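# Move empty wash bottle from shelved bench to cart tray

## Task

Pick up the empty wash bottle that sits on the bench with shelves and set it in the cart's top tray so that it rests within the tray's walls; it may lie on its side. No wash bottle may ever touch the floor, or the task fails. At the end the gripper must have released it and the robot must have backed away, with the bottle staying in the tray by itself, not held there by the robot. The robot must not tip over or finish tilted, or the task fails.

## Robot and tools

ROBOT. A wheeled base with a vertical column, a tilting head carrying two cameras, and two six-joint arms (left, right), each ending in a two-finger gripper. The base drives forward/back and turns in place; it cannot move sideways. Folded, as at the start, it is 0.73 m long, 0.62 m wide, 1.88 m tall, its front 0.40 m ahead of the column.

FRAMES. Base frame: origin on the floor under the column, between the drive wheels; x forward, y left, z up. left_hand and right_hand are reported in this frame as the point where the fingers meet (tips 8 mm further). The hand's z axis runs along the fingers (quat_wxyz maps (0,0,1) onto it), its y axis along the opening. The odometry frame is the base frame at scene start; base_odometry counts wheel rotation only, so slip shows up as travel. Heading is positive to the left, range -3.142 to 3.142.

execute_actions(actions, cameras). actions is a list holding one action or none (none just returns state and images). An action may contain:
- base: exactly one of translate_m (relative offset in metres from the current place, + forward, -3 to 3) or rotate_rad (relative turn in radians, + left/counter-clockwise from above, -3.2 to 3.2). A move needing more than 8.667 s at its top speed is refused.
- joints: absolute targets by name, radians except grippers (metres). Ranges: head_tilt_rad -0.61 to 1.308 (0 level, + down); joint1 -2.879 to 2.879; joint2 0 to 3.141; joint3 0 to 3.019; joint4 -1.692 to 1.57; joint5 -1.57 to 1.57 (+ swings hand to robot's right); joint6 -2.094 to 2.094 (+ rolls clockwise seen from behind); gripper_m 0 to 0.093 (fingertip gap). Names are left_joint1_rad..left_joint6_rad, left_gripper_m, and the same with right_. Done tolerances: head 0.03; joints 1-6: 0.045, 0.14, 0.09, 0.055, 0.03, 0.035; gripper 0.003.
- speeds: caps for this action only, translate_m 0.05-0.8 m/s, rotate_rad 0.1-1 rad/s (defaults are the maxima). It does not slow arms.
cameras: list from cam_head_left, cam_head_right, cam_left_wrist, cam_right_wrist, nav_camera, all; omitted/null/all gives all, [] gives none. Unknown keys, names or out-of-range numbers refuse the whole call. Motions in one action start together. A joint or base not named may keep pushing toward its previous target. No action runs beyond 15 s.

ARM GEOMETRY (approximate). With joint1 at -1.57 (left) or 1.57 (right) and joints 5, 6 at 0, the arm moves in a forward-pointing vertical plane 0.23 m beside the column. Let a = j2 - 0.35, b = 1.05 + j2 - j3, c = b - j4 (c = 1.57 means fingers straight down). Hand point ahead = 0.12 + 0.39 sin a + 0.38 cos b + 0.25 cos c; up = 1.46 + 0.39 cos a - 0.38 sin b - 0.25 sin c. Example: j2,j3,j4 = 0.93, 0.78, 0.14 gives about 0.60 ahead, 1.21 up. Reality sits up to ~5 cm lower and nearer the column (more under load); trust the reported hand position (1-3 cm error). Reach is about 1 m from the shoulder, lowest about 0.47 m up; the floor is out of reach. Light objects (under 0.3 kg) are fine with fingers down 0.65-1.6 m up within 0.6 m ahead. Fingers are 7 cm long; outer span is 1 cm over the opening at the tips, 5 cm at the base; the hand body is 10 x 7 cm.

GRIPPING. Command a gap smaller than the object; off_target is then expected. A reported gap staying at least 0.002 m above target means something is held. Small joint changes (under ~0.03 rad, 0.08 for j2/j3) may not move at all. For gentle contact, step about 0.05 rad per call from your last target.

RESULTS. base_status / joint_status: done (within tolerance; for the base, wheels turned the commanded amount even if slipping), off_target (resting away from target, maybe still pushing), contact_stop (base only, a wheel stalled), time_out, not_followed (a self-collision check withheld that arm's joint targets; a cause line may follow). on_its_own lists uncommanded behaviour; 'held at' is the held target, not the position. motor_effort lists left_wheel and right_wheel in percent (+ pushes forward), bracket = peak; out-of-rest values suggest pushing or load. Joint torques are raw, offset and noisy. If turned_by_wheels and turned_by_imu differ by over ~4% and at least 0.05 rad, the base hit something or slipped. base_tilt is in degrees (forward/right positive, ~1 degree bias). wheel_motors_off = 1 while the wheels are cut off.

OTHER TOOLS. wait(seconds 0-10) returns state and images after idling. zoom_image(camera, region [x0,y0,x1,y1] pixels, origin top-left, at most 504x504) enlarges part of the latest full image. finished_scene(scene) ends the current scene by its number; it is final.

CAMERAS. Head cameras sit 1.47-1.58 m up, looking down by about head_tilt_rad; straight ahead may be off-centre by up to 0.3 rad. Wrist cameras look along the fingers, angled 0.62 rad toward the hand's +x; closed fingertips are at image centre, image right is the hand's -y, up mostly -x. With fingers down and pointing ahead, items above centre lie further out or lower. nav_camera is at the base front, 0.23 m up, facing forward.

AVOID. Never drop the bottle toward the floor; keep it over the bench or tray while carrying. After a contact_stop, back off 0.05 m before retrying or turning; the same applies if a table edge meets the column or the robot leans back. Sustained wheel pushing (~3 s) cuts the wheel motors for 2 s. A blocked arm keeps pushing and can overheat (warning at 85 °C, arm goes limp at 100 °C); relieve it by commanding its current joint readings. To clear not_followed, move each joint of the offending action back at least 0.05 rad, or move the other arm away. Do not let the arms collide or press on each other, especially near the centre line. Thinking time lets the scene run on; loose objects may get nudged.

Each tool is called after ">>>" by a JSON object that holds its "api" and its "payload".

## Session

>>> {"api": "execute_actions", "payload": {"actions": [{"joints":{"head_tilt_rad":0.35}}]}}

Scene clock: 0.87 s.
Joint torques (N m, as the arm reports them, + toward a larger angle): left_arm=[-0.8  -7.29 -1.05 -1.37 -0.03 -0.05] | right_arm=[-0.87 -5.75 -0.91 -1.49  0.09  0.09]
base_odometry: x=+0.000 y=+0.000 heading=+0.000 (m, m, rad; odometry frame)
turned_by_wheels: +0.000 (rad since the last result)
turned_by_imu: +0.000 (rad since the last result)
base_tilt: forward=-0.1 right=+0.3 (deg)
base_status: not commanded
joint_positions: head_tilt_rad=+0.369 left_joint1_rad=-1.566 left_joint2_rad=+0.921 left_joint3_rad=+0.416 left_joint4_rad=-0.912 left_joint5_rad=-0.044 left_joint6_rad=-0.085 left_gripper_m=+0.095 right_joint1_rad=+1.549 right_joint2_rad=+0.877 right_joint3_rad=+0.380 right_joint4_rad=-0.965 right_joint5_rad=+0.048 right_joint6_rad=+0.069 right_gripper_m=+0.095
joint_status: all done
wheel_motors_off: 0
motor_effort: left_wheel=+2(2) right_wheel=+2(3) (%)
left_hand: x=+0.1488 y=+0.2333 z=+1.2434 quat_wxyz=(+0.431, +0.031, -0.901, -0.040) (m; base frame)
right_hand: x=+0.1306 y=-0.2380 z=+1.2613 quat_wxyz=(+0.451, -0.029, -0.891, +0.043) (m; base frame)
pictures: cam_head_left, cam_head_right, cam_left_wrist, cam_right_wrist, nav_camera
Images, in order (width x height): cam_head_left 672x504, cam_head_right 672x504, cam_left_wrist 504x504, cam_right_wrist 504x504, nav_camera 672x504.

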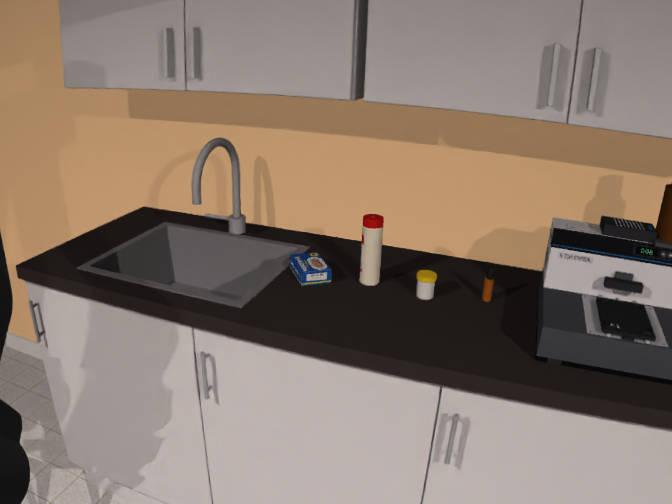

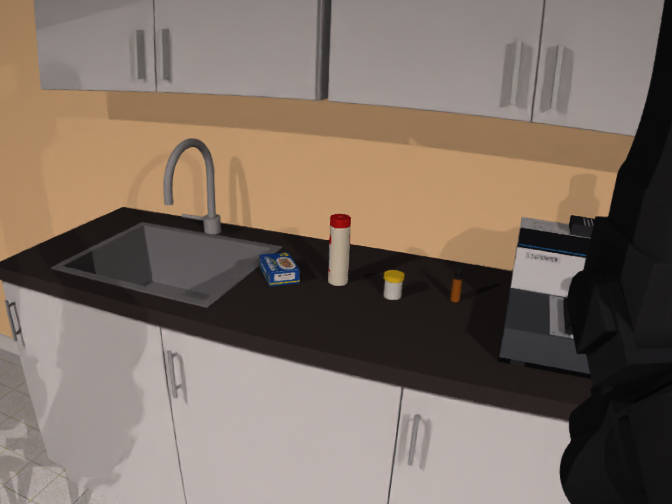

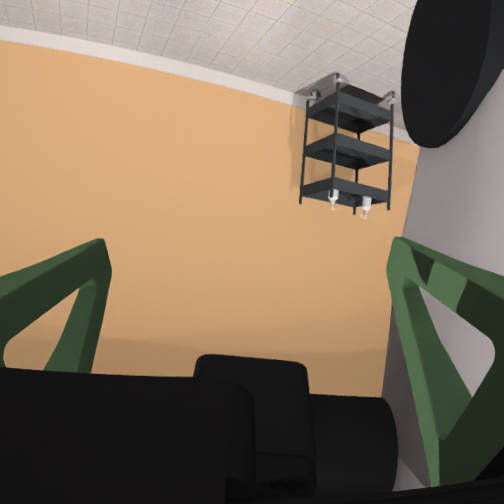

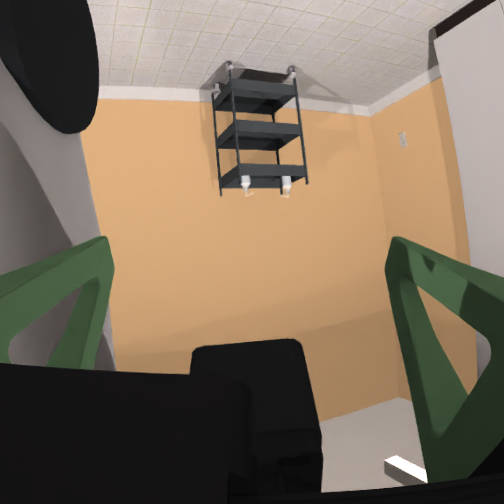

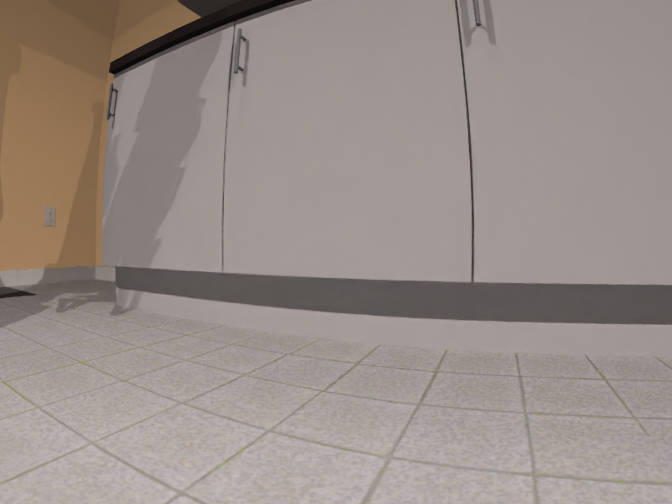

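Bench should be to the left.

>>> {"api": "execute_actions", "payload": {"actions": [{"base":{"rotate_rad":1.25}}], "cameras": ["cam_head_left","cam_head_right","nav_camera"]}}

Scene clock: 9.33 s.
Joint torques (N m, as the arm reports them, + toward a larger angle): left_arm=[-0.77 -7.28 -1.06 -1.39 -0.07 -0.08] | right_arm=[-0.44 -5.44 -0.86 -1.42  0.09  0.11]
base_odometry: x=+0.000 y=+0.000 heading=+1.250 (m, m, rad; odometry frame)
turned_by_wheels: +1.250 (rad since the last result)
turned_by_imu: +1.235 (rad since the last result)
base_tilt: forward=+0.0 right=+0.2 (deg)
base_status: done
joint_positions: head_tilt_rad=+0.369 left_joint1_rad=-1.566 left_joint2_rad=+0.921 left_joint3_rad=+0.416 left_joint4_rad=-0.912 left_joint5_rad=-0.044 left_joint6_rad=-0.085 left_gripper_m=+0.095 right_joint1_rad=+1.549 right_joint2_rad=+0.877 right_joint3_rad=+0.380 right_joint4_rad=-0.965 right_joint5_rad=+0.048 right_joint6_rad=+0.069 right_gripper_m=+0.095
joint_status: not commanded
wheel_motors_off: 0
motor_effort: left_wheel=+0(35) right_wheel=+0(34) (%)
left_hand: x=+0.1488 y=+0.2333 z=+1.2434 quat_wxyz=(+0.431, +0.031, -0.901, -0.040) (m; base frame)
right_hand: x=+0.1306 y=-0.2380 z=+1.2613 quat_wxyz=(+0.451, -0.029, -0.891, +0.043) (m; base frame)
pictures: cam_head_left, cam_head_right, nav_camera
Images, in order (width x height): cam_head_left 672x504, cam_head_right 672x504, nav_camera 672x504.

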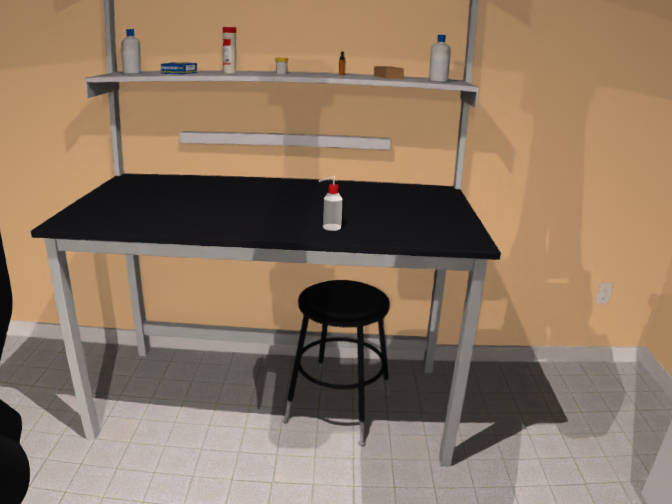

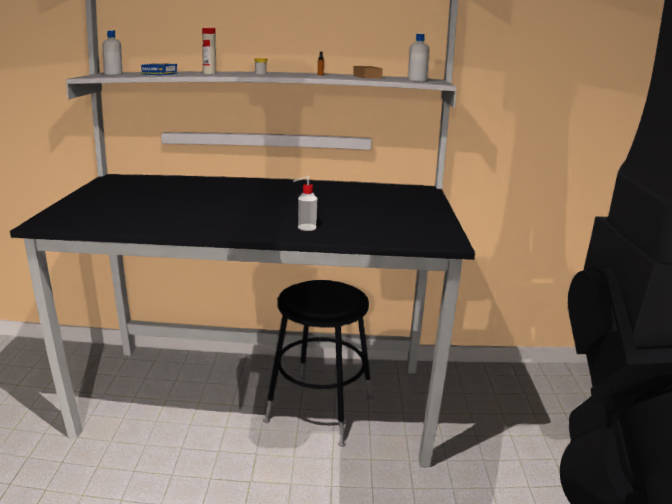

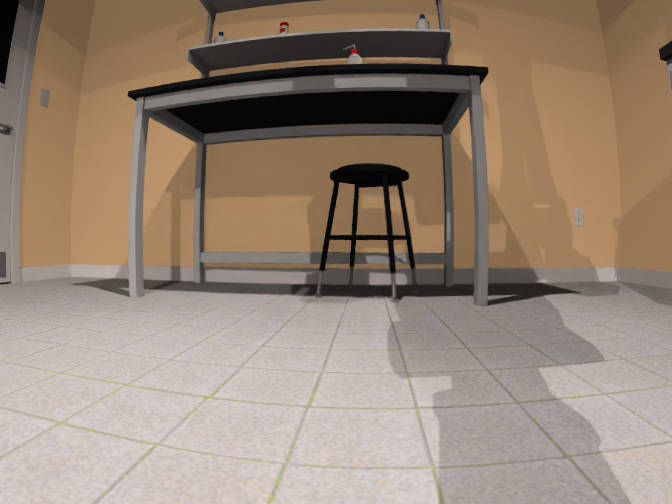

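>>> {"api": "execute_actions", "payload": {"actions": [{"base":{"rotate_rad":0.07}}], "cameras": []}}

>>> {"api": "execute_actions", "payload": {"actions": [{"base":{"translate_m":0.9},"joints":{"head_tilt_rad":0.6,"right_joint1_rad":1.57,"right_joint2_rad":1.689,"right_joint3_rad":1.198,"right_joint4_rad":1.041,"right_joint5_rad":0,"right_joint6_rad":0,"right_gripper_m":0.093}}], "cameras": ["cam_head_left","cam_right_wrist","nav_camera"]}}

Scene clock: 30.23 s.
Joint torques (N m, as the arm reports them, + toward a larger angle): left_arm=[-0.19 -6.98 -0.87 -1.37 -0.01 -0.05] | right_arm=[-0.46 -5.6  -0.83 -1.43  0.1   0.15]
base_odometry: x=+0.000 y=+0.000 heading=+1.319 (m, m, rad; odometry frame)
turned_by_wheels: +0.069 (rad since the last result)
turned_by_imu: +0.070 (rad since the last result)
base_tilt: forward=+0.0 right=+0.2 (deg)
base_status: done
joint_positions: head_tilt_rad=+0.369 left_joint1_rad=-1.566 left_joint2_rad=+0.921 left_joint3_rad=+0.416 left_joint4_rad=-0.912 left_joint5_rad=-0.044 left_joint6_rad=-0.085 left_gripper_m=+0.095 right_joint1_rad=+1.549 right_joint2_rad=+0.877 right_joint3_rad=+0.380 right_joint4_rad=-0.965 right_joint5_rad=+0.048 right_joint6_rad=+0.069 right_gripper_m=+0.095
joint_status: not commanded
wheel_motors_off: 0
motor_effort: left_wheel=-1(27) right_wheel=+0(29) (%)
left_hand: x=+0.1488 y=+0.2333 z=+1.2434 quat_wxyz=(+0.431, +0.031, -0.901, -0.040) (m; base frame)
right_hand: x=+0.1306 y=-0.2380 z=+1.2613 quat_wxyz=(+0.451, -0.029, -0.891, +0.043) (m; base frame)
pictures: none
No camera images: the call's "cameras" was empty. Leave "cameras" out to get every camera's image.

Scene clock: 33.27 s.
Joint torques (N m, as the arm reports them, + toward a larger angle): left_arm=[-0.09 -6.26 -1.21 -1.26 -0.03 -0.05] | right_arm=[  0.57 -17.21   2.35   2.56  -0.06  -0.02]
base_odometry: x=+0.224 y=+0.872 heading=+1.319 (m, m, rad; odometry frame)
turned_by_wheels: +0.000 (rad since the last result)
turned_by_imu: +0.001 (rad since the last result)
base_tilt: forward=+0.0 right=+0.1 (deg)
base_status: done
joint_positions: head_tilt_rad=+0.604 left_joint1_rad=-1.566 left_joint2_rad=+0.921 left_joint3_rad=+0.418 left_joint4_rad=-0.912 left_joint5_rad=-0.044 left_joint6_rad=-0.085 left_gripper_m=+0.095 right_joint1_rad=+1.559 right_joint2_rad=+1.694 right_joint3_rad=+1.198 right_joint4_rad=+1.019 right_joint5_rad=+0.004 right_joint6_rad=+0.011 right_gripper_m=+0.093
joint_status: all done
wheel_motors_off: 0
motor_effort: left_wheel=+0(46) right_wheel=+0(54) (%)
left_hand: x=+0.1500 y=+0.2333 z=+1.2429 quat_wxyz=(+0.430, +0.031, -0.902, -0.040) (m; base frame)
right_hand: x=+0.7224 y=-0.2344 z=+1.0363 quat_wxyz=(-0.500, -0.006, -0.866, +0.005) (m; base frame)
pictures: cam_head_left, cam_right_wrist, nav_camera
Images, in order (width x height): cam_head_left 672x504, cam_right_wrist 504x504, nav_camera 672x504.

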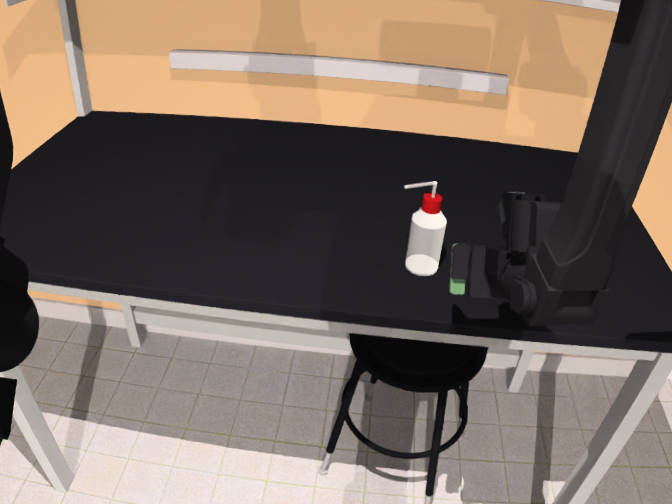

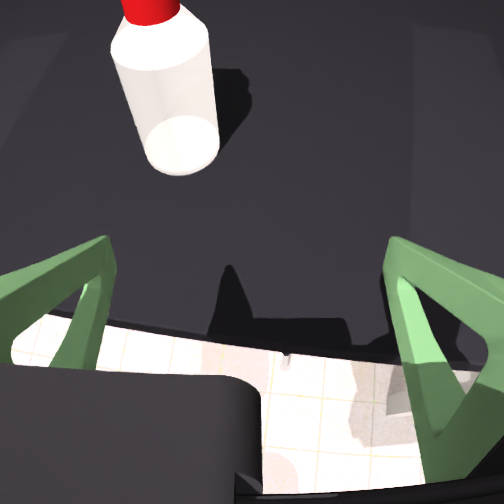

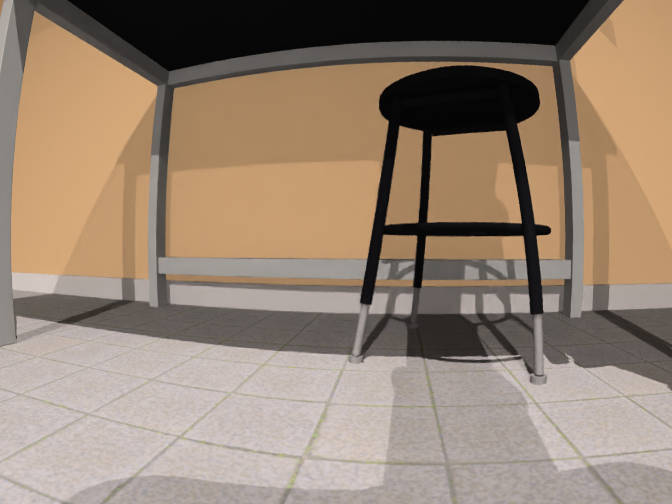

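>>> {"api": "execute_actions", "payload": {"actions": [{"base":{"rotate_rad":0.062},"joints":{"right_joint2_rad":1.908,"right_joint3_rad":1.39,"right_joint4_rad":1.068}}], "cameras": ["cam_right_wrist"]}}

>>> {"api": "execute_actions", "payload": {"actions": [{"base":{"translate_m":0.1},"speeds":{"translate_m":0.15}}], "cameras": ["cam_right_wrist"]}}

Scene clock: 52.30 s.
Joint torques (N m, as the arm reports them, + toward a larger angle): left_arm=[-0.64 -7.12 -1.02 -1.47 -0.01 -0.05] | right_arm=[ -0.24 -18.13   2.51   2.62  -0.03  -0.01]
base_odometry: x=+0.224 y=+0.872 heading=+1.380 (m, m, rad; odometry frame)
turned_by_wheels: +0.061 (rad since the last result)
turned_by_imu: +0.060 (rad since the last result)
base_tilt: forward=-0.1 right=+0.3 (deg)
base_status: done
joint_positions: head_tilt_rad=+0.604 left_joint1_rad=-1.566 left_joint2_rad=+0.921 left_joint3_rad=+0.418 left_joint4_rad=-0.912 left_joint5_rad=-0.044 left_joint6_rad=-0.085 left_gripper_m=+0.095 right_joint1_rad=+1.568 right_joint2_rad=+1.920 right_joint3_rad=+1.384 right_joint4_rad=+1.046 right_joint5_rad=+0.003 right_joint6_rad=+0.011 right_gripper_m=+0.093
joint_status: all done
wheel_motors_off: 0
motor_effort: left_wheel=-1(36) right_wheel=+1(39) (%)
left_hand: x=+0.1498 y=+0.2333 z=+1.2430 quat_wxyz=(+0.430, +0.031, -0.902, -0.040) (m; base frame)
right_hand: x=+0.7153 y=-0.2279 z=+0.9472 quat_wxyz=(-0.494, -0.006, -0.869, +0.000) (m; base frame)
pictures: cam_right_wrist
Images, in order (width x height): cam_right_wrist 504x504.

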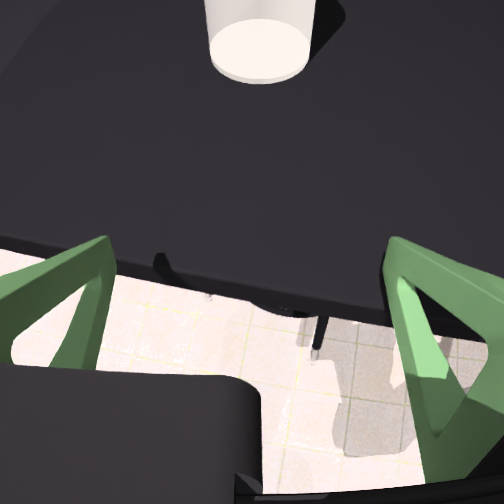

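Scene clock: 53.70 s.
Joint torques (N m, as the arm reports them, + toward a larger angle): left_arm=[-0.46 -7.88 -1.24 -1.42 -0.03 -0.08] | right_arm=[ -0.09 -17.48   2.23   2.72  -0.02  -0.02]
base_odometry: x=+0.243 y=+0.970 heading=+1.381 (m, m, rad; odometry frame)
turned_by_wheels: +0.001 (rad since the last result)
turned_by_imu: +0.001 (rad since the last result)
base_tilt: forward=-0.1 right=+0.2 (deg)
base_status: done
joint_positions: head_tilt_rad=+0.604 left_joint1_rad=-1.566 left_joint2_rad=+0.921 left_joint3_rad=+0.418 left_joint4_rad=-0.912 left_joint5_rad=-0.044 left_joint6_rad=-0.085 left_gripper_m=+0.095 right_joint1_rad=+1.568 right_joint2_rad=+1.917 right_joint3_rad=+1.387 right_joint4_rad=+1.046 right_joint5_rad=+0.003 right_joint6_rad=+0.011 right_gripper_m=+0.093
joint_status: not commanded
wheel_motors_off: 0
motor_effort: left_wheel=+0(52) right_wheel=-1(37) (%)
left_hand: x=+0.1496 y=+0.2333 z=+1.2431 quat_wxyz=(+0.430, +0.031, -0.902, -0.040) (m; base frame)
right_hand: x=+0.7182 y=-0.2279 z=+0.9494 quat_wxyz=(-0.497, -0.006, -0.868, +0.000) (m; base frame)
pictures: cam_right_wrist
Images, in order (width x height): cam_right_wrist 504x504.

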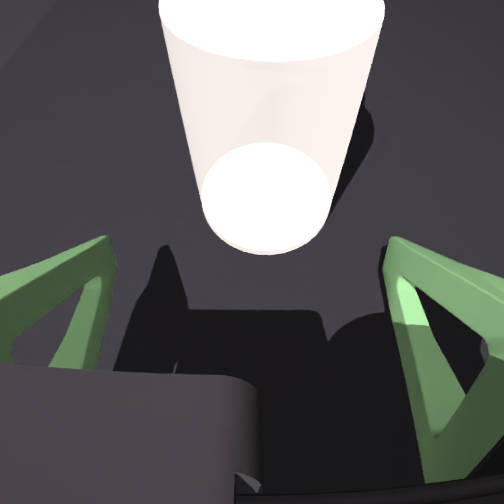

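>>> {"api": "execute_actions", "payload": {"actions": [{"base":{"translate_m":0.057},"speeds":{"translate_m":0.1}}], "cameras": []}}

>>> {"api": "execute_actions", "payload": {"actions": [{"joints":{"right_gripper_m":0.03}}], "cameras": ["cam_right_wrist"]}}

Scene clock: 60.53 s.
Joint torques (N m, as the arm reports them, + toward a larger angle): left_arm=[-0.25 -7.41 -1.02 -1.48 -0.02 -0.06] | right_arm=[ -0.16 -17.43   2.16   2.69  -0.01  -0.03]
base_odometry: x=+0.254 y=+1.026 heading=+1.381 (m, m, rad; odometry frame)
turned_by_wheels: +0.001 (rad since the last result)
turned_by_imu: +0.002 (rad since the last result)
base_tilt: forward=+0.0 right=+0.2 (deg)
base_status: done
joint_positions: head_tilt_rad=+0.604 left_joint1_rad=-1.566 left_joint2_rad=+0.921 left_joint3_rad=+0.418 left_joint4_rad=-0.912 left_joint5_rad=-0.044 left_joint6_rad=-0.085 left_gripper_m=+0.095 right_joint1_rad=+1.568 right_joint2_rad=+1.916 right_joint3_rad=+1.387 right_joint4_rad=+1.046 right_joint5_rad=+0.003 right_joint6_rad=+0.011 right_gripper_m=+0.093
joint_status: not commanded
wheel_motors_off: 0
motor_effort: left_wheel=+0(38) right_wheel=-1(35) (%)
left_hand: x=+0.1496 y=+0.2333 z=+1.2431 quat_wxyz=(+0.430, +0.031, -0.902, -0.040) (m; base frame)
right_hand: x=+0.7190 y=-0.2279 z=+0.9502 quat_wxyz=(-0.497, -0.006, -0.868, +0.000) (m; base frame)
pictures: none
No camera images: the call's "cameras" was empty. Leave "cameras" out to get every camera's image.

Scene clock: 61.17 s.
Joint torques (N m, as the arm reports them, + toward a larger angle): left_arm=[-0.6  -7.39 -0.92 -1.28 -0.02 -0.07] | right_arm=[ -0.35 -17.51   2.14   2.63   0.01  -0.03]
base_odometry: x=+0.254 y=+1.026 heading=+1.381 (m, m, rad; odometry frame)
turned_by_wheels: +0.000 (rad since the last result)
turned_by_imu: +0.000 (rad since the last result)
base_tilt: forward=-0.1 right=+0.3 (deg)
base_status: not commanded
joint_positions: head_tilt_rad=+0.604 left_joint1_rad=-1.566 left_joint2_rad=+0.921 left_joint3_rad=+0.418 left_joint4_rad=-0.912 left_joint5_rad=-0.044 left_joint6_rad=-0.085 left_gripper_m=+0.095 right_joint1_rad=+1.568 right_joint2_rad=+1.916 right_joint3_rad=+1.387 right_joint4_rad=+1.046 right_joint5_rad=+0.003 right_joint6_rad=+0.011 right_gripper_m=+0.055
joint_status: right_gripper_m off_target (ended at +0.055, target +0.030)
wheel_motors_off: 0
motor_effort: left_wheel=+0(0) right_wheel=-1(1) (%)
left_hand: x=+0.1496 y=+0.2333 z=+1.2431 quat_wxyz=(+0.430, +0.031, -0.902, -0.040) (m; base frame)
right_hand: x=+0.7190 y=-0.2277 z=+0.9502 quat_wxyz=(-0.497, -0.005, -0.868, +0.000) (m; base frame)
pictures: cam_right_wrist
Images, in order (width x height): cam_right_wrist 504x504.

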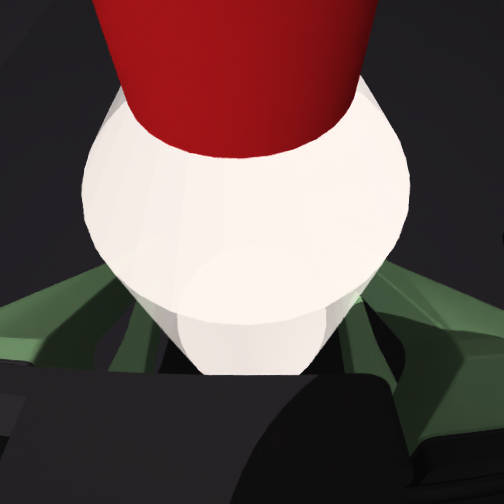

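>>> {"api": "execute_actions", "payload": {"actions": [{"joints":{"right_joint2_rad":1.55,"right_joint3_rad":1.06,"right_joint4_rad":1.04}}], "cameras": []}}

>>> {"api": "execute_actions", "payload": {"actions": [{"base":{"translate_m":-0.5},"joints":{"right_joint2_rad":1.6,"right_joint3_rad":0.76,"right_joint4_rad":1.39}}], "cameras": []}}

>>> {"api": "execute_actions", "payload": {"actions": [{"base":{"rotate_rad":2.05},"joints":{"head_tilt_rad":0.4}}], "cameras": ["cam_head_left","cam_head_right","nav_camera"]}}

Scene clock: 73.63 s.
Joint torques (N m, as the arm reports them, + toward a larger angle): left_arm=[-0.62 -7.44 -1.23 -1.33 -0.04 -0.04] | right_arm=[ -0.5  -15.57   2.34   1.65  -0.03  -0.04]
base_odometry: x=+0.254 y=+1.026 heading=+1.381 (m, m, rad; odometry frame)
turned_by_wheels: +0.000 (rad since the last result)
turned_by_imu: +0.001 (rad since the last result)
base_tilt: forward=-0.1 right=+0.2 (deg)
base_status: not commanded
joint_positions: head_tilt_rad=+0.604 left_joint1_rad=-1.566 left_joint2_rad=+0.921 left_joint3_rad=+0.418 left_joint4_rad=-0.912 left_joint5_rad=-0.044 left_joint6_rad=-0.085 left_gripper_m=+0.095 right_joint1_rad=+1.568 right_joint2_rad=+1.540 right_joint3_rad=+1.061 right_joint4_rad=+1.046 right_joint5_rad=+0.003 right_joint6_rad=+0.011 right_gripper_m=+0.055
joint_status: all done
wheel_motors_off: 0
motor_effort: left_wheel=+0(1) right_wheel=-1(1) (%)
left_hand: x=+0.1496 y=+0.2333 z=+1.2431 quat_wxyz=(+0.430, +0.031, -0.902, -0.040) (m; base frame)
right_hand: x=+0.7170 y=-0.2274 z=+1.1026 quat_wxyz=(-0.519, -0.005, -0.855, +0.000) (m; base frame)
pictures: none
No camera images: the call's "cameras" was empty. Leave "cameras" out to get every camera's image.

Scene clock: 76.00 s.
Joint torques (N m, as the arm reports them, + toward a larger angle): left_arm=[-0.33 -6.99 -0.94 -1.54 -0.02 -0.06] | right_arm=[ -0.4  -12.87  -0.75   2.9   -0.04  -0.04]
base_odometry: x=+0.160 y=+0.535 heading=+1.382 (m, m, rad; odometry frame)
turned_by_wheels: +0.001 (rad since the last result)
turned_by_imu: +0.001 (rad since the last result)
base_tilt: forward=-0.1 right=+0.2 (deg)
base_status: done
joint_positions: head_tilt_rad=+0.604 left_joint1_rad=-1.566 left_joint2_rad=+0.921 left_joint3_rad=+0.413 left_joint4_rad=-0.912 left_joint5_rad=-0.044 left_joint6_rad=-0.085 left_gripper_m=+0.095 right_joint1_rad=+1.568 right_joint2_rad=+1.603 right_joint3_rad=+0.758 right_joint4_rad=+1.363 right_joint5_rad=+0.003 right_joint6_rad=+0.011 right_gripper_m=+0.055
joint_status: all done
wheel_motors_off: 0
motor_effort: left_wheel=+0(53) right_wheel=-1(40) (%)
left_hand: x=+0.1474 y=+0.2333 z=+1.2438 quat_wxyz=(+0.432, +0.031, -0.901, -0.040) (m; base frame)
right_hand: x=+0.5818 y=-0.2273 z=+1.0885 quat_wxyz=(-0.498, -0.005, -0.867, +0.000) (m; base frame)
pictures: none
No camera images: the call's "cameras" was empty. Leave "cameras" out to get every camera's image.

Scene clock: 79.37 s.
Joint torques (N m, as the arm reports them, + toward a larger angle): left_arm=[-0.4  -7.37 -0.89 -1.39 -0.01 -0.1 ] | right_arm=[ -0.28 -13.05  -0.82   2.78   0.    -0.03]
base_odometry: x=+0.160 y=+0.535 heading=-2.851 (m, m, rad; odometry frame)
turned_by_wheels: +2.050 (rad since the last result)
turned_by_imu: +2.028 (rad since the last result)
base_tilt: forward=-0.1 right=+0.3 (deg)
base_status: done
joint_positions: head_tilt_rad=+0.419 left_joint1_rad=-1.566 left_joint2_rad=+0.921 left_joint3_rad=+0.416 left_joint4_rad=-0.912 left_joint5_rad=-0.044 left_joint6_rad=-0.085 left_gripper_m=+0.095 right_joint1_rad=+1.568 right_joint2_rad=+1.603 right_joint3_rad=+0.758 right_joint4_rad=+1.363 right_joint5_rad=+0.003 right_joint6_rad=+0.011 right_gripper_m=+0.055
joint_status: all done
wheel_motors_off: 0
motor_effort: left_wheel=+0(38) right_wheel=+0(43) (%)
left_hand: x=+0.1486 y=+0.2333 z=+1.2434 quat_wxyz=(+0.431, +0.031, -0.901, -0.040) (m; base frame)
right_hand: x=+0.5818 y=-0.2273 z=+1.0885 quat_wxyz=(-0.498, -0.005, -0.867, +0.000) (m; base frame)
pictures: cam_head_left, cam_head_right, nav_camera
Images, in order (width x height): cam_head_left 672x504, cam_head_right 672x504, nav_camera 672x504.

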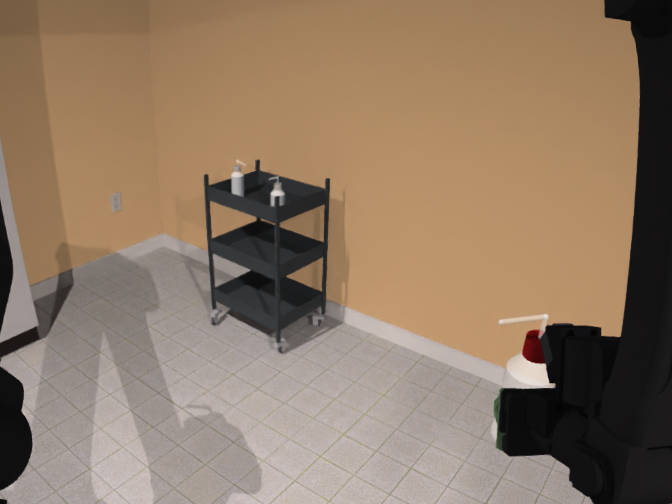

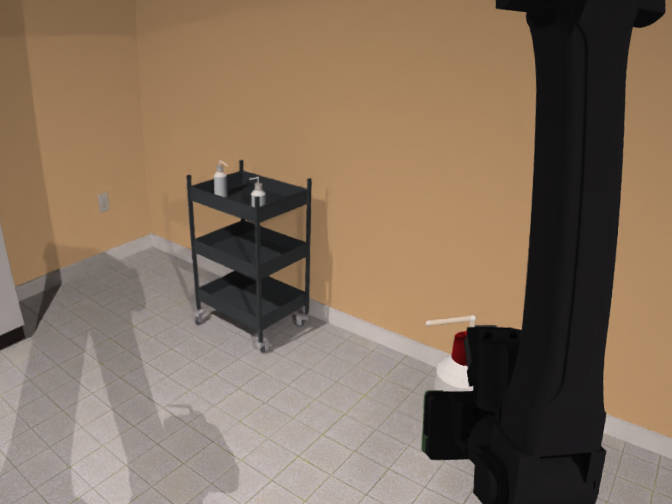

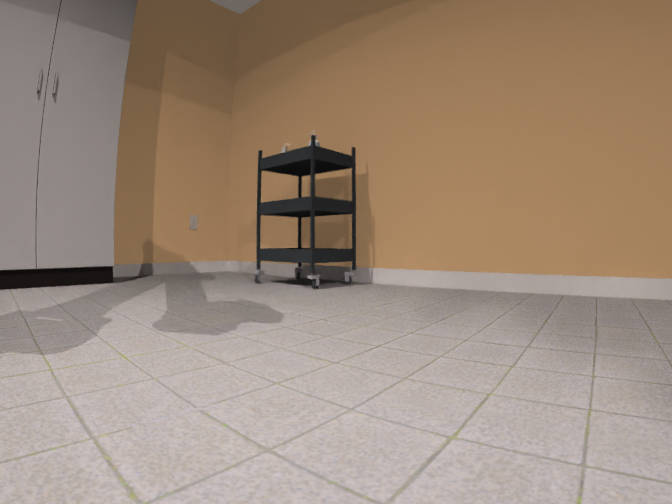

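>>> {"api": "execute_actions", "payload": {"actions": [{"base":{"rotate_rad":0.127}}], "cameras": []}}

>>> {"api": "execute_actions", "payload": {"actions": [{"base":{"translate_m":1.6},"joints":{"head_tilt_rad":0.7}}], "cameras": ["cam_head_left","cam_head_right","nav_camera"]}}

Scene clock: 86.73 s.
Joint torques (N m, as the arm reports them, + toward a larger angle): left_arm=[-0.63 -7.73 -0.95 -1.34 -0.04 -0.07] | right_arm=[ -0.3  -12.76  -0.85   2.82  -0.02  -0.03]
base_odometry: x=+0.160 y=+0.535 heading=-2.725 (m, m, rad; odometry frame)
turned_by_wheels: +0.127 (rad since the last result)
turned_by_imu: +0.126 (rad since the last result)
base_tilt: forward=-0.1 right=+0.2 (deg)
base_status: done
joint_positions: head_tilt_rad=+0.419 left_joint1_rad=-1.566 left_joint2_rad=+0.921 left_joint3_rad=+0.416 left_joint4_rad=-0.912 left_joint5_rad=-0.044 left_joint6_rad=-0.085 left_gripper_m=+0.095 right_joint1_rad=+1.568 right_joint2_rad=+1.603 right_joint3_rad=+0.758 right_joint4_rad=+1.363 right_joint5_rad=+0.003 right_joint6_rad=+0.011 right_gripper_m=+0.055
joint_status: not commanded
wheel_motors_off: 0
motor_effort: left_wheel=+0(26) right_wheel=+0(31) (%)
left_hand: x=+0.1486 y=+0.2333 z=+1.2434 quat_wxyz=(+0.431, +0.031, -0.901, -0.040) (m; base frame)
right_hand: x=+0.5818 y=-0.2273 z=+1.0885 quat_wxyz=(-0.498, -0.005, -0.867, +0.000) (m; base frame)
pictures: none
No camera images: the call's "cameras" was empty. Leave "cameras" out to get every camera's image.

Scene clock: 90.67 s.
Joint torques (N m, as the arm reports them, + toward a larger angle): left_arm=[-0.4  -7.71 -1.25 -1.29 -0.03 -0.08] | right_arm=[ -0.21 -12.9   -1.02   2.89  -0.01  -0.04]
base_odometry: x=-1.303 y=-0.113 heading=-2.724 (m, m, rad; odometry frame)
turned_by_wheels: +0.000 (rad since the last result)
turned_by_imu: +0.002 (rad since the last result)
base_tilt: forward=-0.1 right=+0.2 (deg)
base_status: done
joint_positions: head_tilt_rad=+0.703 left_joint1_rad=-1.566 left_joint2_rad=+0.921 left_joint3_rad=+0.416 left_joint4_rad=-0.912 left_joint5_rad=-0.044 left_joint6_rad=-0.085 left_gripper_m=+0.095 right_joint1_rad=+1.568 right_joint2_rad=+1.603 right_joint3_rad=+0.760 right_joint4_rad=+1.363 right_joint5_rad=+0.003 right_joint6_rad=+0.011 right_gripper_m=+0.055
joint_status: all done
wheel_motors_off: 0
motor_effort: left_wheel=+0(43) right_wheel=-1(54) (%)
left_hand: x=+0.1488 y=+0.2333 z=+1.2434 quat_wxyz=(+0.431, +0.031, -0.901, -0.040) (m; base frame)
right_hand: x=+0.5827 y=-0.2273 z=+1.0887 quat_wxyz=(-0.499, -0.005, -0.867, +0.000) (m; base frame)
pictures: cam_head_left, cam_head_right, nav_camera
Images, in order (width x height): cam_head_left 672x504, cam_head_right 672x504, nav_camera 672x504.

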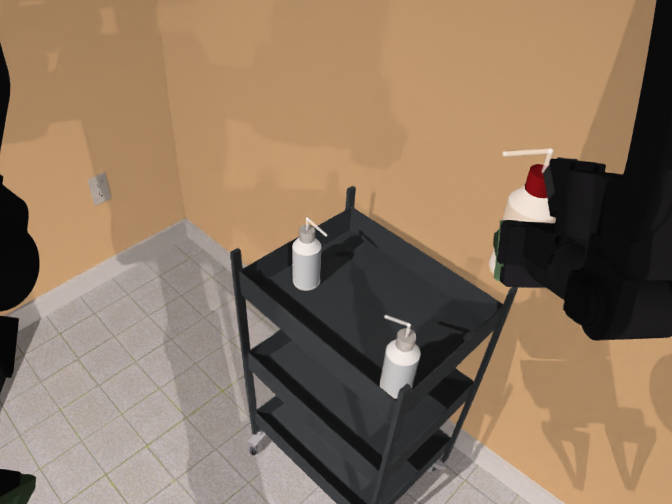

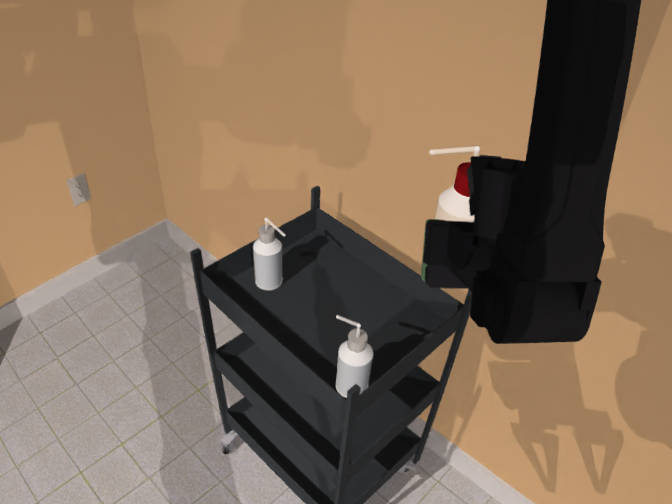

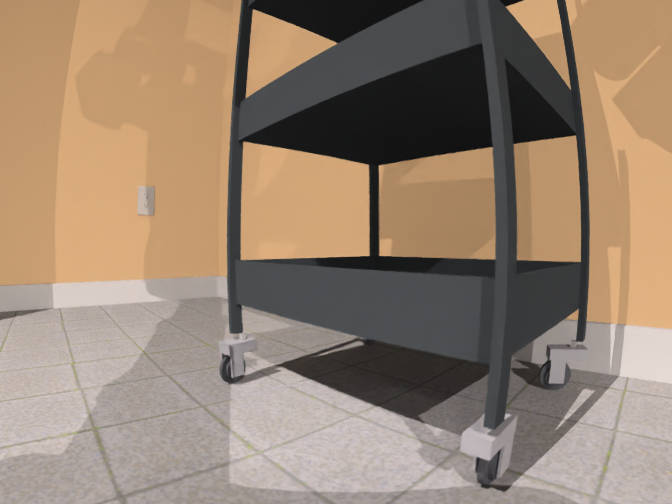

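>>> {"api": "execute_actions", "payload": {"actions": [{"base":{"translate_m":0.14},"speeds":{"translate_m":0.2},"joints":{"right_joint2_rad":1.705,"right_joint3_rad":1.42,"right_joint4_rad":0.835}}], "cameras": []}}

>>> {"api": "execute_actions", "payload": {"actions": [{"base":{"rotate_rad":0.1},"speeds":{"rotate_rad":0.3},"joints":{"right_joint2_rad":2.272,"right_joint3_rad":1.895,"right_joint4_rad":0.927}}], "cameras": ["cam_head_left","cam_right_wrist"]}}

Scene clock: 105.87 s.
Joint torques (N m, as the arm reports them, + toward a larger angle): left_arm=[-0.44 -8.1  -0.95 -1.27 -0.01 -0.06] | right_arm=[ -0.13 -18.5    4.35   1.13   0.     0.  ]
base_odometry: x=-1.431 y=-0.170 heading=-2.724 (m, m, rad; odometry frame)
turned_by_wheels: +0.000 (rad since the last result)
turned_by_imu: +0.001 (rad since the last result)
base_tilt: forward=+0.0 right=+0.2 (deg)
base_status: done
joint_positions: head_tilt_rad=+0.703 left_joint1_rad=-1.566 left_joint2_rad=+0.921 left_joint3_rad=+0.416 left_joint4_rad=-0.912 left_joint5_rad=-0.044 left_joint6_rad=-0.085 left_gripper_m=+0.095 right_joint1_rad=+1.568 right_joint2_rad=+1.699 right_joint3_rad=+1.421 right_joint4_rad=+0.852 right_joint5_rad=+0.003 right_joint6_rad=+0.011 right_gripper_m=+0.055
joint_status: all done
wheel_motors_off: 0
motor_effort: left_wheel=+0(33) right_wheel=-1(36) (%)
left_hand: x=+0.1488 y=+0.2333 z=+1.2434 quat_wxyz=(+0.431, +0.031, -0.901, -0.040) (m; base frame)
right_hand: x=+0.8113 y=-0.2276 z=+1.0568 quat_wxyz=(-0.522, -0.005, -0.853, +0.000) (m; base frame)
pictures: none
No camera images: the call's "cameras" was empty. Leave "cameras" out to get every camera's image.

Scene clock: 107.57 s.
Joint torques (N m, as the arm reports them, + toward a larger angle): left_arm=[-0.03 -7.38 -1.12 -1.29 -0.01 -0.08] | right_arm=[ -0.45 -17.89   4.37   2.64  -0.02  -0.01]
base_odometry: x=-1.432 y=-0.170 heading=-2.625 (m, m, rad; odometry frame)
turned_by_wheels: +0.099 (rad since the last result)
turned_by_imu: +0.097 (rad since the last result)
base_tilt: forward=-0.1 right=+0.2 (deg)
base_status: done
joint_positions: head_tilt_rad=+0.703 left_joint1_rad=-1.566 left_joint2_rad=+0.921 left_joint3_rad=+0.416 left_joint4_rad=-0.912 left_joint5_rad=-0.044 left_joint6_rad=-0.085 left_gripper_m=+0.095 right_joint1_rad=+1.571 right_joint2_rad=+2.277 right_joint3_rad=+1.883 right_joint4_rad=+0.906 right_joint5_rad=+0.003 right_joint6_rad=+0.011 right_gripper_m=+0.055
joint_status: all done
wheel_motors_off: 0
motor_effort: left_wheel=-1(41) right_wheel=+0(46) (%)
left_hand: x=+0.1488 y=+0.2333 z=+1.2434 quat_wxyz=(+0.431, +0.031, -0.901, -0.040) (m; base frame)
right_hand: x=+0.7447 y=-0.2260 z=+0.8162 quat_wxyz=(-0.495, -0.005, -0.869, -0.001) (m; base frame)
pictures: cam_head_left, cam_right_wrist
Images, in order (width x height): cam_head_left 672x504, cam_right_wrist 504x504.

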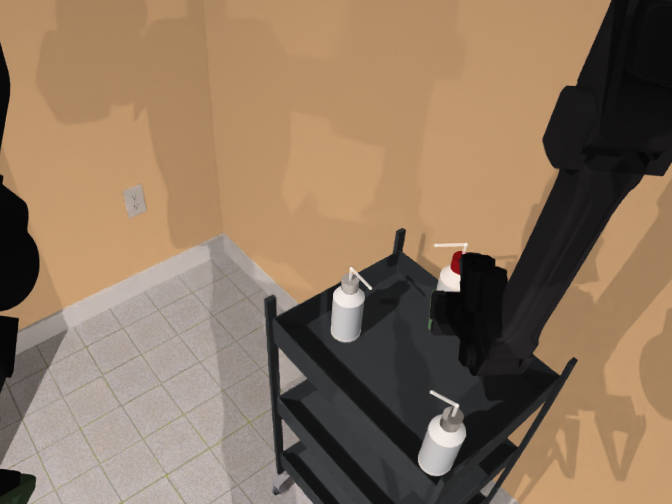

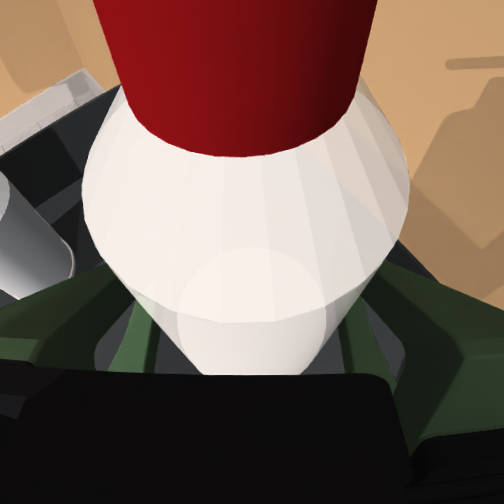

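>>> {"api": "execute_actions", "payload": {"actions": [{"base":{"translate_m":-0.03},"speeds":{"translate_m":0.1},"joints":{"right_joint2_rad":2.494,"right_joint3_rad":2.222,"right_joint4_rad":0.822}}], "cameras": ["cam_head_left","cam_right_wrist"]}}

Scene clock: 117.30 s.
Joint torques (N m, as the arm reports them, + toward a larger angle): left_arm=[-0.9  -7.55 -1.26 -1.22 -0.05 -0.06] | right_arm=[ -0.31 -17.69   6.1    1.23   0.    -0.04]
base_odometry: x=-1.406 y=-0.155 heading=-2.626 (m, m, rad; odometry frame)
turned_by_wheels: +0.000 (rad since the last result)
turned_by_imu: +0.000 (rad since the last result)
base_tilt: forward=+0.0 right=+0.2 (deg)
base_status: done
joint_positions: head_tilt_rad=+0.704 left_joint1_rad=-1.566 left_joint2_rad=+0.921 left_joint3_rad=+0.415 left_joint4_rad=-0.912 left_joint5_rad=-0.044 left_joint6_rad=-0.085 left_gripper_m=+0.095 right_joint1_rad=+1.571 right_joint2_rad=+2.508 right_joint3_rad=+2.202 right_joint4_rad=+0.833 right_joint5_rad=+0.003 right_joint6_rad=+0.011 right_gripper_m=+0.055
joint_status: all done
wheel_motors_off: 0
motor_effort: left_wheel=-1(62) right_wheel=-1(28) (%)
left_hand: x=+0.1484 y=+0.2333 z=+1.2435 quat_wxyz=(+0.431, +0.031, -0.901, -0.040) (m; base frame)
right_hand: x=+0.7391 y=-0.2260 z=+0.7465 quat_wxyz=(-0.502, -0.005, -0.865, -0.001) (m; base frame)
pictures: cam_head_left, cam_right_wrist
Images, in order (width x height): cam_head_left 672x504, cam_right_wrist 504x504.

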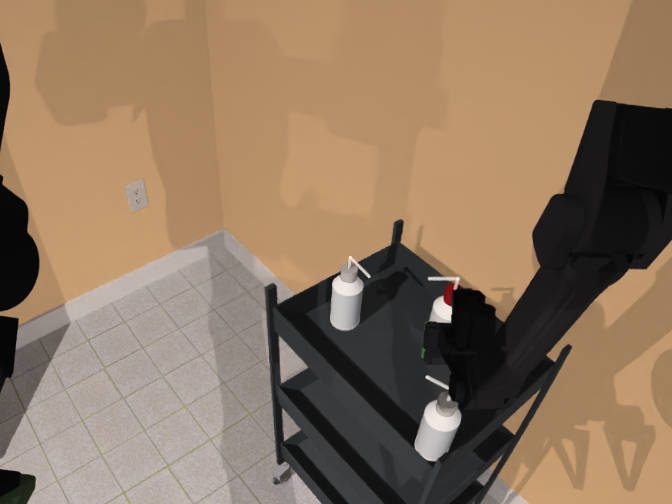

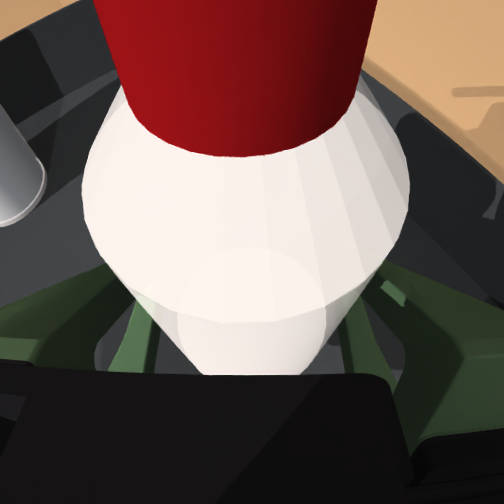

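>>> {"api": "execute_actions", "payload": {"actions": [{"joints":{"right_gripper_m":0.085}}], "cameras": ["cam_head_left","cam_right_wrist"]}}

Scene clock: 122.37 s.
Joint torques (N m, as the arm reports them, + toward a larger angle): left_arm=[-0.2  -7.02 -0.99 -1.42 -0.05 -0.07] | right_arm=[ -0.29 -17.68   6.07   1.26   0.    -0.01]
base_odometry: x=-1.406 y=-0.155 heading=-2.626 (m, m, rad; odometry frame)
turned_by_wheels: +0.000 (rad since the last result)
turned_by_imu: +0.001 (rad since the last result)
base_tilt: forward=-0.1 right=+0.2 (deg)
base_status: not commanded
joint_positions: head_tilt_rad=+0.704 left_joint1_rad=-1.566 left_joint2_rad=+0.921 left_joint3_rad=+0.415 left_joint4_rad=-0.912 left_joint5_rad=-0.044 left_joint6_rad=-0.085 left_gripper_m=+0.095 right_joint1_rad=+1.571 right_joint2_rad=+2.508 right_joint3_rad=+2.202 right_joint4_rad=+0.833 right_joint5_rad=+0.003 right_joint6_rad=+0.011 right_gripper_m=+0.085
joint_status: all done
wheel_motors_off: 0
motor_effort: left_wheel=-1(1) right_wheel=+0(1) (%)
left_hand: x=+0.1484 y=+0.2333 z=+1.2435 quat_wxyz=(+0.431, +0.031, -0.901, -0.040) (m; base frame)
right_hand: x=+0.7391 y=-0.2260 z=+0.7465 quat_wxyz=(-0.502, -0.005, -0.865, -0.001) (m; base frame)
pictures: cam_head_left, cam_right_wrist
Images, in order (width x height): cam_head_left 672x504, cam_right_wrist 504x504.

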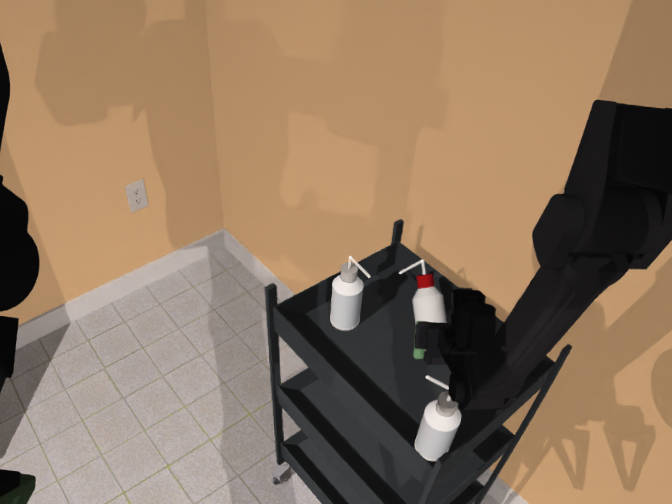

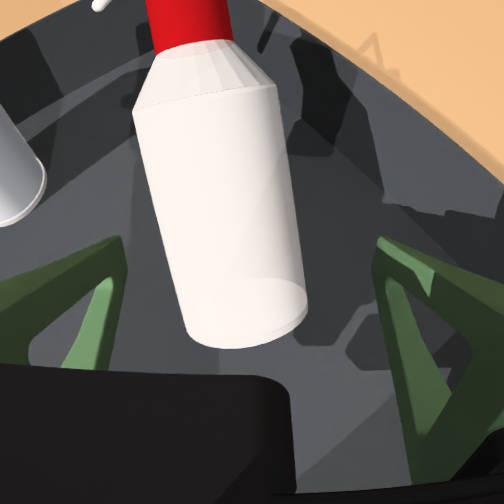

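>>> {"api": "execute_actions", "payload": {"actions": [{"joints":{"right_joint2_rad":1.705,"right_joint3_rad":1.42,"right_joint4_rad":0.835}}], "cameras": ["cam_head_left"]}}

>>> {"api": "execute_actions", "payload": {"actions": [{"base":{"translate_m":-0.5},"joints":{"right_joint2_rad":0.92,"right_joint3_rad":0.4,"right_joint4_rad":-0.98}}], "cameras": ["cam_head_left"]}}

Scene clock: 131.30 s.
Joint torques (N m, as the arm reports them, + toward a larger angle): left_arm=[-0.46 -7.28 -1.06 -1.29 -0.02 -0.07] | right_arm=[ -0.35 -19.08   4.6    1.9   -0.01  -0.01]
base_odometry: x=-1.406 y=-0.155 heading=-2.626 (m, m, rad; odometry frame)
turned_by_wheels: +0.000 (rad since the last result)
turned_by_imu: +0.001 (rad since the last result)
base_tilt: forward=-0.1 right=+0.2 (deg)
base_status: not commanded
joint_positions: head_tilt_rad=+0.704 left_joint1_rad=-1.566 left_joint2_rad=+0.921 left_joint3_rad=+0.415 left_joint4_rad=-0.912 left_joint5_rad=-0.044 left_joint6_rad=-0.085 left_gripper_m=+0.095 right_joint1_rad=+1.571 right_joint2_rad=+1.703 right_joint3_rad=+1.418 right_joint4_rad=+0.833 right_joint5_rad=+0.003 right_joint6_rad=+0.011 right_gripper_m=+0.085
joint_status: all done
wheel_motors_off: 0
motor_effort: left_wheel=-1(1) right_wheel=-1(1) (%)
left_hand: x=+0.1484 y=+0.2333 z=+1.2435 quat_wxyz=(+0.431, +0.031, -0.901, -0.040) (m; base frame)
right_hand: x=+0.8060 y=-0.2260 z=+1.0489 quat_wxyz=(-0.511, -0.005, -0.860, -0.002) (m; base frame)
pictures: cam_head_left
Images, in order (width x height): cam_head_left 672x504.

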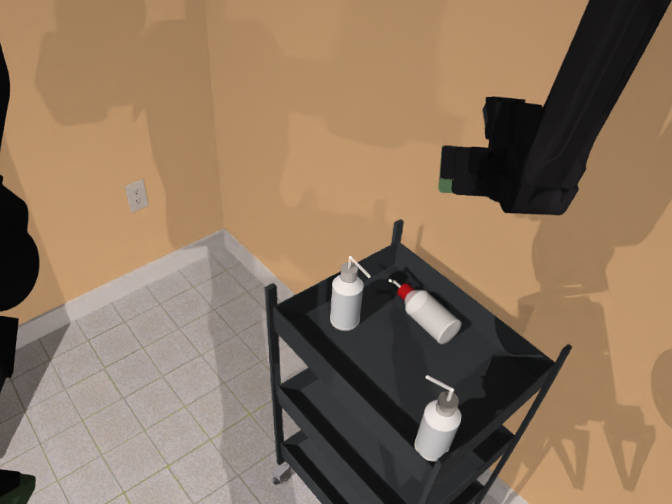

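Scene clock: 133.67 s.
Joint torques (N m, as the arm reports them, + toward a larger angle): left_arm=[ 0.   -7.42 -0.79 -1.38 -0.02 -0.06] | right_arm=[-0.46 -6.71 -0.83 -2.12 -0.01 -0.02]
base_odometry: x=-0.971 y=+0.092 heading=-2.625 (m, m, rad; odometry frame)
turned_by_wheels: +0.001 (rad since the last result)
turned_by_imu: +0.001 (rad since the last result)
base_tilt: forward=-0.1 right=+0.3 (deg)
base_status: done
joint_positions: head_tilt_rad=+0.704 left_joint1_rad=-1.566 left_joint2_rad=+0.921 left_joint3_rad=+0.413 left_joint4_rad=-0.912 left_joint5_rad=-0.044 left_joint6_rad=-0.085 left_gripper_m=+0.095 right_joint1_rad=+1.571 right_joint2_rad=+0.930 right_joint3_rad=+0.396 right_joint4_rad=-0.961 right_joint5_rad=+0.003 right_joint6_rad=+0.011 right_gripper_m=+0.085
joint_status: all done
wheel_motors_off: 0
motor_effort: left_wheel=+0(54) right_wheel=+0(50) (%)
left_hand: x=+0.1474 y=+0.2333 z=+1.2438 quat_wxyz=(+0.432, +0.031, -0.901, -0.040) (m; base frame)
right_hand: x=+0.1292 y=-0.2259 z=+1.2568 quat_wxyz=(+0.467, -0.004, -0.884, +0.004) (m; base frame)
pictures: cam_head_left
Images, in order (width x height): cam_head_left 672x504.

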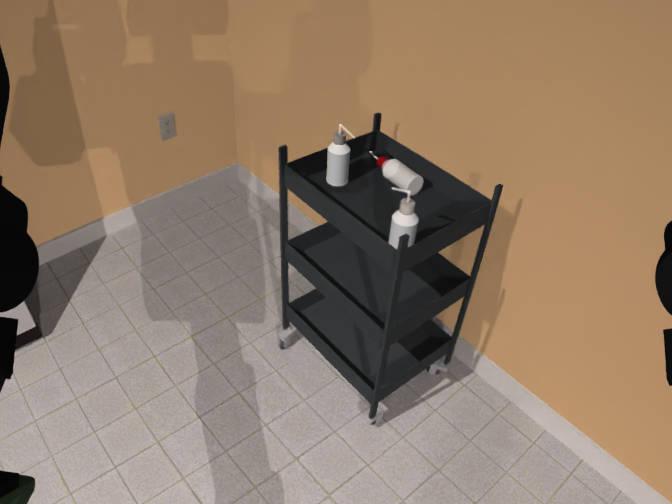

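>>> {"api": "finished_scene", "payload": {"scene": 2}}

The scene is finished: the task was done.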